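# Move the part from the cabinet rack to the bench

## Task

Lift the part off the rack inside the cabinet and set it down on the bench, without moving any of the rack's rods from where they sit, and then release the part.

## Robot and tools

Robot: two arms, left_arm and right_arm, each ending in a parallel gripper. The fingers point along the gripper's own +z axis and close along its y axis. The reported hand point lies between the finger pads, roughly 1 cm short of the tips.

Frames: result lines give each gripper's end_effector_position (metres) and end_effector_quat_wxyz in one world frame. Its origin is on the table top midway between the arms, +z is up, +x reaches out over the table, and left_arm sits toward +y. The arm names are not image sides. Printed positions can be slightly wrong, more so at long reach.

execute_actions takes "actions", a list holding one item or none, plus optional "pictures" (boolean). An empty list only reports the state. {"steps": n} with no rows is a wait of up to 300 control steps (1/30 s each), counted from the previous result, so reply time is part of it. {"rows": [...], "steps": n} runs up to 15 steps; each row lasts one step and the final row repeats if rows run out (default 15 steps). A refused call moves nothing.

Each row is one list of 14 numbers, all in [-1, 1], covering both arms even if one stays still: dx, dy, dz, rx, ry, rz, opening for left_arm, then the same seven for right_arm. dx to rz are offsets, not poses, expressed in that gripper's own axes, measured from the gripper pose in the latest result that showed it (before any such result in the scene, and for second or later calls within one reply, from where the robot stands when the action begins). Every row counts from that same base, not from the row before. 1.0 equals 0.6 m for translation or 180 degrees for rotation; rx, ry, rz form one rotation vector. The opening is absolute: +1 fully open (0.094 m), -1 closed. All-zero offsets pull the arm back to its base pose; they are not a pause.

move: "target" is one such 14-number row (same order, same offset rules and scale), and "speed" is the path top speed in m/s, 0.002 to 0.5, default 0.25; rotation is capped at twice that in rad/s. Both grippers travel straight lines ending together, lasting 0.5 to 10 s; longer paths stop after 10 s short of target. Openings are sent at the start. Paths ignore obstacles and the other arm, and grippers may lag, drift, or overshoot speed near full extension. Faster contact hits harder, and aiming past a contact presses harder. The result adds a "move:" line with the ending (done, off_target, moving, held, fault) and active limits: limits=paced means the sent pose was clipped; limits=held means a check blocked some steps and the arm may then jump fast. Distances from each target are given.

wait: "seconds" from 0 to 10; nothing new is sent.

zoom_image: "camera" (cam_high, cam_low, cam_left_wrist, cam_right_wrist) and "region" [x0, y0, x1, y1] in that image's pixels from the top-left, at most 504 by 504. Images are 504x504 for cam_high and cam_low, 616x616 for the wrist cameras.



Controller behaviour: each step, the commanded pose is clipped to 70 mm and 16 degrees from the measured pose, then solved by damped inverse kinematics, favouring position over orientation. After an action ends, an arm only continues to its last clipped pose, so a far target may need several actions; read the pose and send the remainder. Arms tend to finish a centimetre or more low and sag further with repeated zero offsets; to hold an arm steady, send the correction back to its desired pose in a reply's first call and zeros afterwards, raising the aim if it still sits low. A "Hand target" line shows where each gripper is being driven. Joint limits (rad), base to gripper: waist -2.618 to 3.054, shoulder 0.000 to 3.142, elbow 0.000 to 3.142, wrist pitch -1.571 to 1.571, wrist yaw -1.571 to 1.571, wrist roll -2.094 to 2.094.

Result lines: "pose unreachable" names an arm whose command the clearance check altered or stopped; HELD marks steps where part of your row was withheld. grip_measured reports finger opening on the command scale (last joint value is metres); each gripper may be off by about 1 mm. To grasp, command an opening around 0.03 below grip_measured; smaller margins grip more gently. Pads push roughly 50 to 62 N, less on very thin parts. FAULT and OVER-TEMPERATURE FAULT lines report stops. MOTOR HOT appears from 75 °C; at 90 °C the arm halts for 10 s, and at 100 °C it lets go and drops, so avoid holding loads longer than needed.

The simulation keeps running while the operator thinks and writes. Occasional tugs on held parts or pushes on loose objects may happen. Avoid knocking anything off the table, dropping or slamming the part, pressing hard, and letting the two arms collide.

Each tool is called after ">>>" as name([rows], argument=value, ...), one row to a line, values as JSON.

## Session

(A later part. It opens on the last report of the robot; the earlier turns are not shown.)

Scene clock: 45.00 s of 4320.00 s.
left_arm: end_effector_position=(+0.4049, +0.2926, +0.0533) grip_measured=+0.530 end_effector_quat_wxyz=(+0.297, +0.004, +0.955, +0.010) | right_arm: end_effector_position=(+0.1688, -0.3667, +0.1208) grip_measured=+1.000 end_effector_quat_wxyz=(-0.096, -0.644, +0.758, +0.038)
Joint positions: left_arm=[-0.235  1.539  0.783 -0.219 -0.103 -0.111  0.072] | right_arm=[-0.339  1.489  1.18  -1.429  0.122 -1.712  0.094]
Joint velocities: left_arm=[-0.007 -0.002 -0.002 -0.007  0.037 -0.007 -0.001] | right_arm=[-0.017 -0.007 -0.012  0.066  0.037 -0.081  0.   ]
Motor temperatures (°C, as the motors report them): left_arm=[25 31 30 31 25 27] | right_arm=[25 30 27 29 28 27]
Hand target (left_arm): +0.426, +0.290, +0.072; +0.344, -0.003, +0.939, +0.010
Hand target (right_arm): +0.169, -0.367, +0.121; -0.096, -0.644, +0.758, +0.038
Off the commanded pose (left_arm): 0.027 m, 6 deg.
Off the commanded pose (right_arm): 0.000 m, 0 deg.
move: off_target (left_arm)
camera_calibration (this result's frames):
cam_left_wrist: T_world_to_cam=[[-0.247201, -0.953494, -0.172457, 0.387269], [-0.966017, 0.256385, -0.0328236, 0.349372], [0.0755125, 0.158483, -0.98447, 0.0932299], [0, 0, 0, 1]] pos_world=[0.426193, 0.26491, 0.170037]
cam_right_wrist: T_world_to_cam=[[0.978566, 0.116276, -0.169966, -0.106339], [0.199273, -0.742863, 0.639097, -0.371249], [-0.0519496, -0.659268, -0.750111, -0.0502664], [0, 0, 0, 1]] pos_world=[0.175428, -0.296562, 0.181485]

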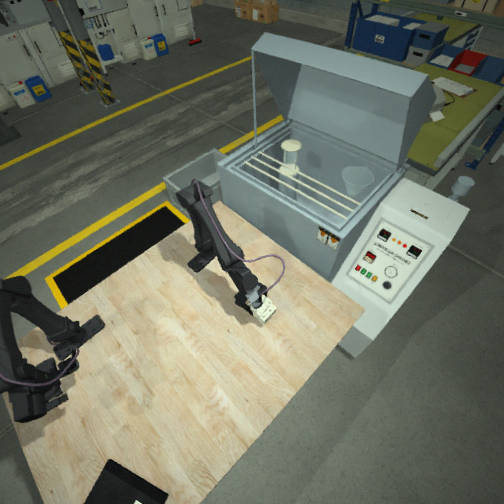

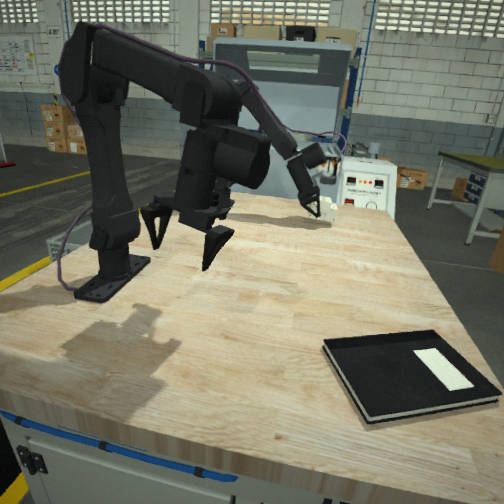

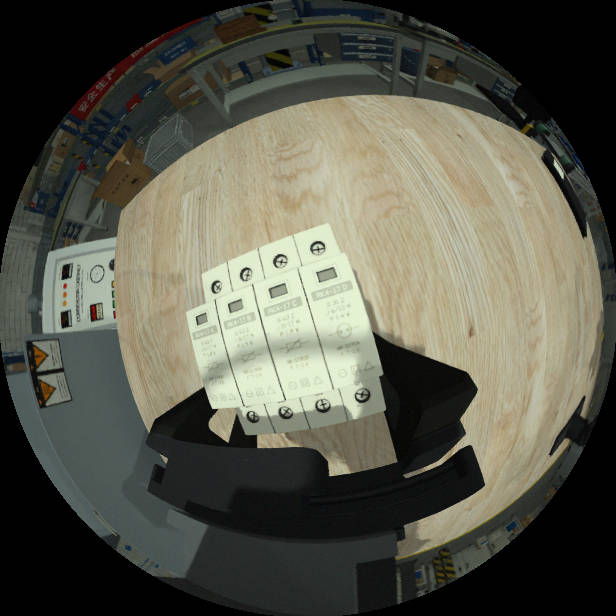

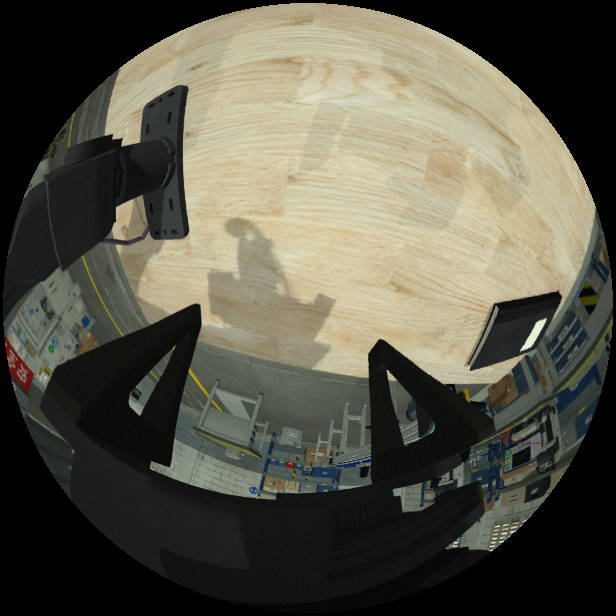

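>>> move(target=[0.024,0,0.035,0,-0.015,0,0.3,0,0,0,0,0,0,1], speed=0.03)

>>> execute_actions([
  {"rows":[[0,0,0,0,0,0,1,0,0,0,0,0,0,1]],"steps":15},
], pictures=false)

>>> move(target=[-0.08,0,-0.15,0,0,0,1,0,0,0,0,0,0,1])

Scene clock: 49.53 s of 4320.00 s.
left_arm: end_effector_position=(+0.4024, +0.2930, +0.0297) grip_measured=+0.529 end_effector_quat_wxyz=(+0.314, +0.002, +0.949, +0.008) | right_arm: end_effector_position=(+0.1688, -0.3667, +0.1208) grip_measured=+1.000 end_effector_quat_wxyz=(-0.096, -0.644, +0.758, +0.038)
Joint positions: left_arm=[-0.235  1.574  0.682 -0.048 -0.103 -0.112  0.072] | right_arm=[-0.339  1.489  1.18  -1.429  0.122 -1.712  0.094]
Joint velocities: left_arm=[ 0.002  0.007 -0.012  0.007  0.007 -0.066 -0.   ] | right_arm=[-0.012  0.002 -0.012  0.037  0.051  0.051  0.   ]
Motor temperatures (°C, as the motors report them): left_arm=[25 30 30 31 25 27] | right_arm=[25 30 27 29 28 27]
Hand target (left_arm): +0.405, +0.293, +0.028; +0.319, +0.004, +0.948, +0.010
Hand target (right_arm): +0.169, -0.367, +0.121; -0.096, -0.644, +0.758, +0.038
Off the commanded pose (left_arm): 0.003 m, 1 deg.
Off the commanded pose (right_arm): 0.000 m, 0 deg.
After step 90, 0.37 s passed at rest.
move: done
camera_calibration (this result's frames):
cam_left_wrist: T_world_to_cam=[[-0.240275, -0.954748, -0.175284, 0.380601], [-0.964508, 0.255189, -0.0678522, 0.346804], [0.109512, 0.152759, -0.982177, 0.0580661], [0, 0, 0, 1]] pos_world=[0.419585, 0.266007, 0.147276]
cam_right_wrist: T_world_to_cam=[[0.978566, 0.116276, -0.169966, -0.106339], [0.199273, -0.742863, 0.639097, -0.371249], [-0.0519496, -0.659268, -0.750111, -0.0502664], [0, 0, 0, 1]] pos_world=[0.175428, -0.296562, 0.181485]

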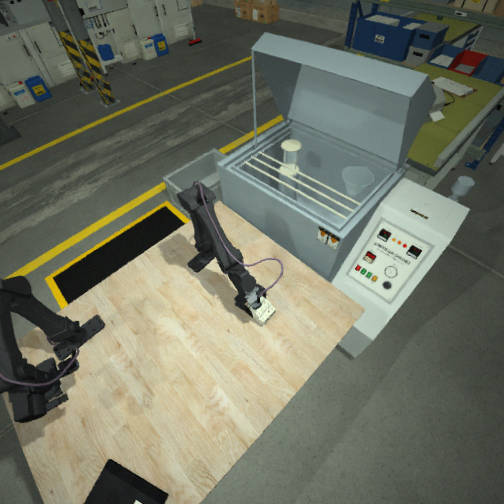

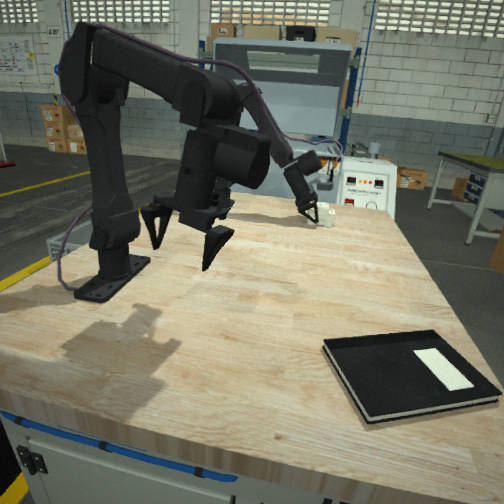

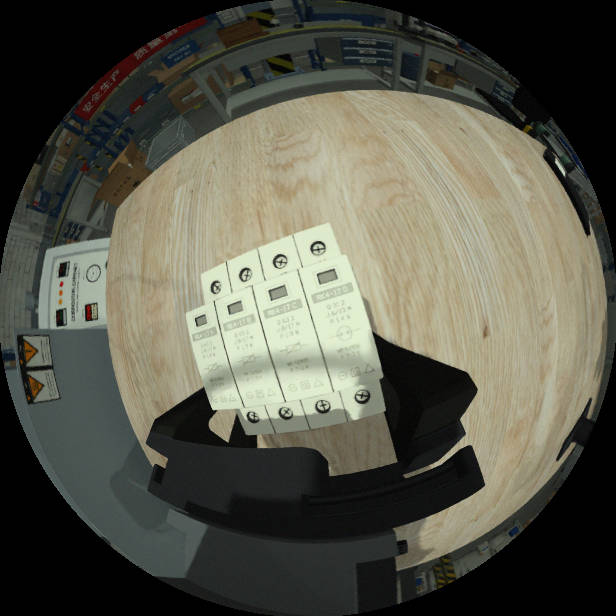

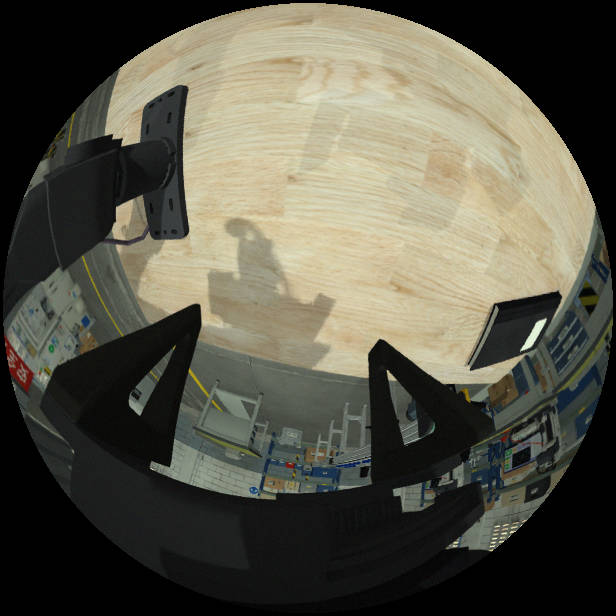

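Scene clock: 50.03 s of 4320.00 s.
left_arm: end_effector_position=(+0.4024, +0.2930, +0.0297) grip_measured=+1.000 end_effector_quat_wxyz=(+0.314, +0.002, +0.949, +0.008) | right_arm: end_effector_position=(+0.1688, -0.3667, +0.1208) grip_measured=+1.000 end_effector_quat_wxyz=(-0.096, -0.644, +0.758, +0.038)
Joint positions: left_arm=[-0.235  1.574  0.682 -0.047 -0.103 -0.112  0.094] | right_arm=[-0.339  1.489  1.18  -1.429  0.122 -1.712  0.094]
Joint velocities: left_arm=[-0.007 -0.007 -0.007  0.095  0.037  0.007  0.   ] | right_arm=[ 0.007  0.007  0.002  0.051 -0.007 -0.022  0.   ]
Motor temperatures (°C, as the motors report them): left_arm=[25 30 30 31 25 27] | right_arm=[25 30 27 29 28 27]
Hand target (left_arm): +0.402, +0.293, +0.030; +0.314, +0.002, +0.949, +0.008
Hand target (right_arm): +0.169, -0.367, +0.121; -0.096, -0.644, +0.758, +0.038
Off the commanded pose (left_arm): 0.000 m, 0 deg.
Off the commanded pose (right_arm): 0.000 m, 0 deg.
Steps of this call (steps 1 to 15: all 15 steps of this action). Readings (end_effector_position):
1: left_arm (+0.4024, +0.2930, +0.0297) | right_arm (+0.1688, -0.3667, +0.1208)
2: left_arm (+0.4024, +0.2930, +0.0297) | right_arm (+0.1688, -0.3667, +0.1208)
4: left_arm (+0.4024, +0.2930, +0.0297) | right_arm (+0.1688, -0.3667, +0.1208)
8: left_arm (+0.4024, +0.2930, +0.0297) | right_arm (+0.1688, -0.3667, +0.1208)
15: the state above

Scene clock: 51.47 s of 4320.00 s.
left_arm: end_effector_position=(+0.3857, +0.2924, +0.1240) grip_measured=+1.000 end_effector_quat_wxyz=(+0.310, +0.004, +0.951, +0.006) | right_arm: end_effector_position=(+0.1688, -0.3667, +0.1208) grip_measured=+1.000 end_effector_quat_wxyz=(-0.096, -0.644, +0.758, +0.038)
Joint positions: left_arm=[-0.244  1.339  0.898 -0.506 -0.103 -0.117  0.094] | right_arm=[-0.339  1.489  1.18  -1.429  0.122 -1.712  0.094]
Joint velocities: left_arm=[-0.012  0.007 -0.017  0.037  0.007 -0.007  0.   ] | right_arm=[-0.002 -0.012 -0.002 -0.022 -0.007 -0.022  0.   ]
Motor temperatures (°C, as the motors report them): left_arm=[25 30 30 31 25 27] | right_arm=[25 30 27 29 28 27]
Hand target (left_arm): +0.386, +0.291, +0.131; +0.314, +0.002, +0.949, +0.008
Hand target (right_arm): +0.169, -0.367, +0.121; -0.096, -0.644, +0.758, +0.038
Off the commanded pose (left_arm): 0.007 m, 1 deg.
Off the commanded pose (right_arm): 0.000 m, 0 deg.
move: done
camera_calibration (this result's frames):
cam_left_wrist: T_world_to_cam=[[-0.246265, -0.953871, -0.171707, 0.394168], [-0.963805, 0.259691, -0.0603355, 0.334761], [0.102143, 0.150634, -0.983299, 0.156212], [0, 0, 0, 1]] pos_world=[0.403758, 0.26552, 0.241482]
cam_right_wrist: T_world_to_cam=[[0.978566, 0.116276, -0.169966, -0.106339], [0.199273, -0.742863, 0.639097, -0.371249], [-0.0519496, -0.659268, -0.750111, -0.0502664], [0, 0, 0, 1]] pos_world=[0.175428, -0.296562, 0.181485]

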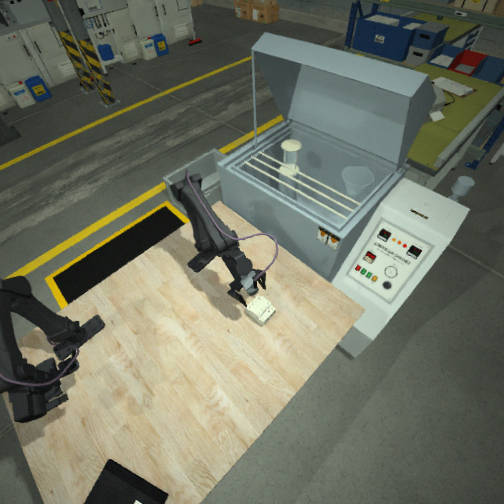

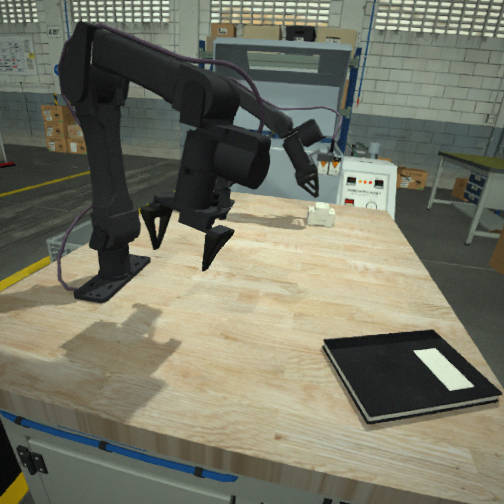

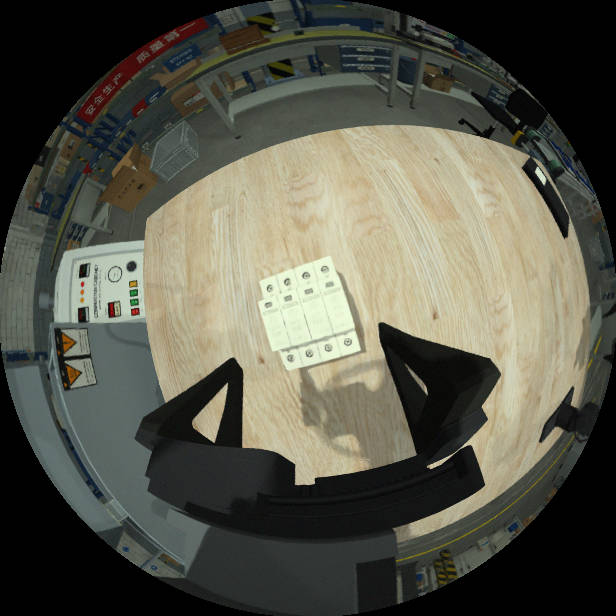

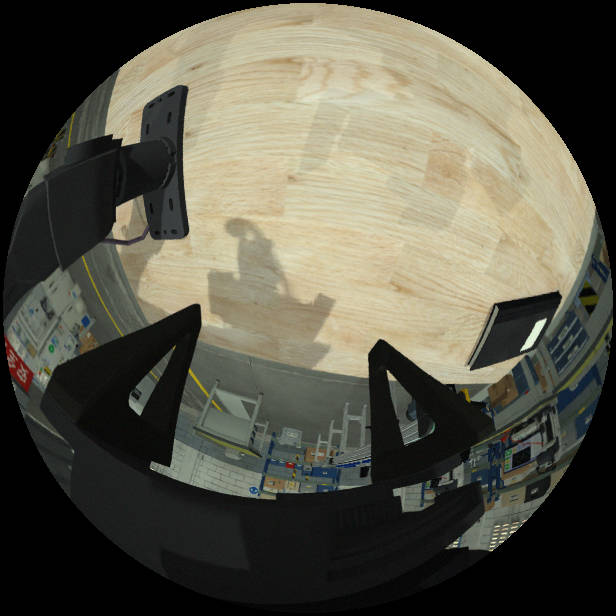

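>>> finished_scene(scene=2)

The scene is finished: the task was done.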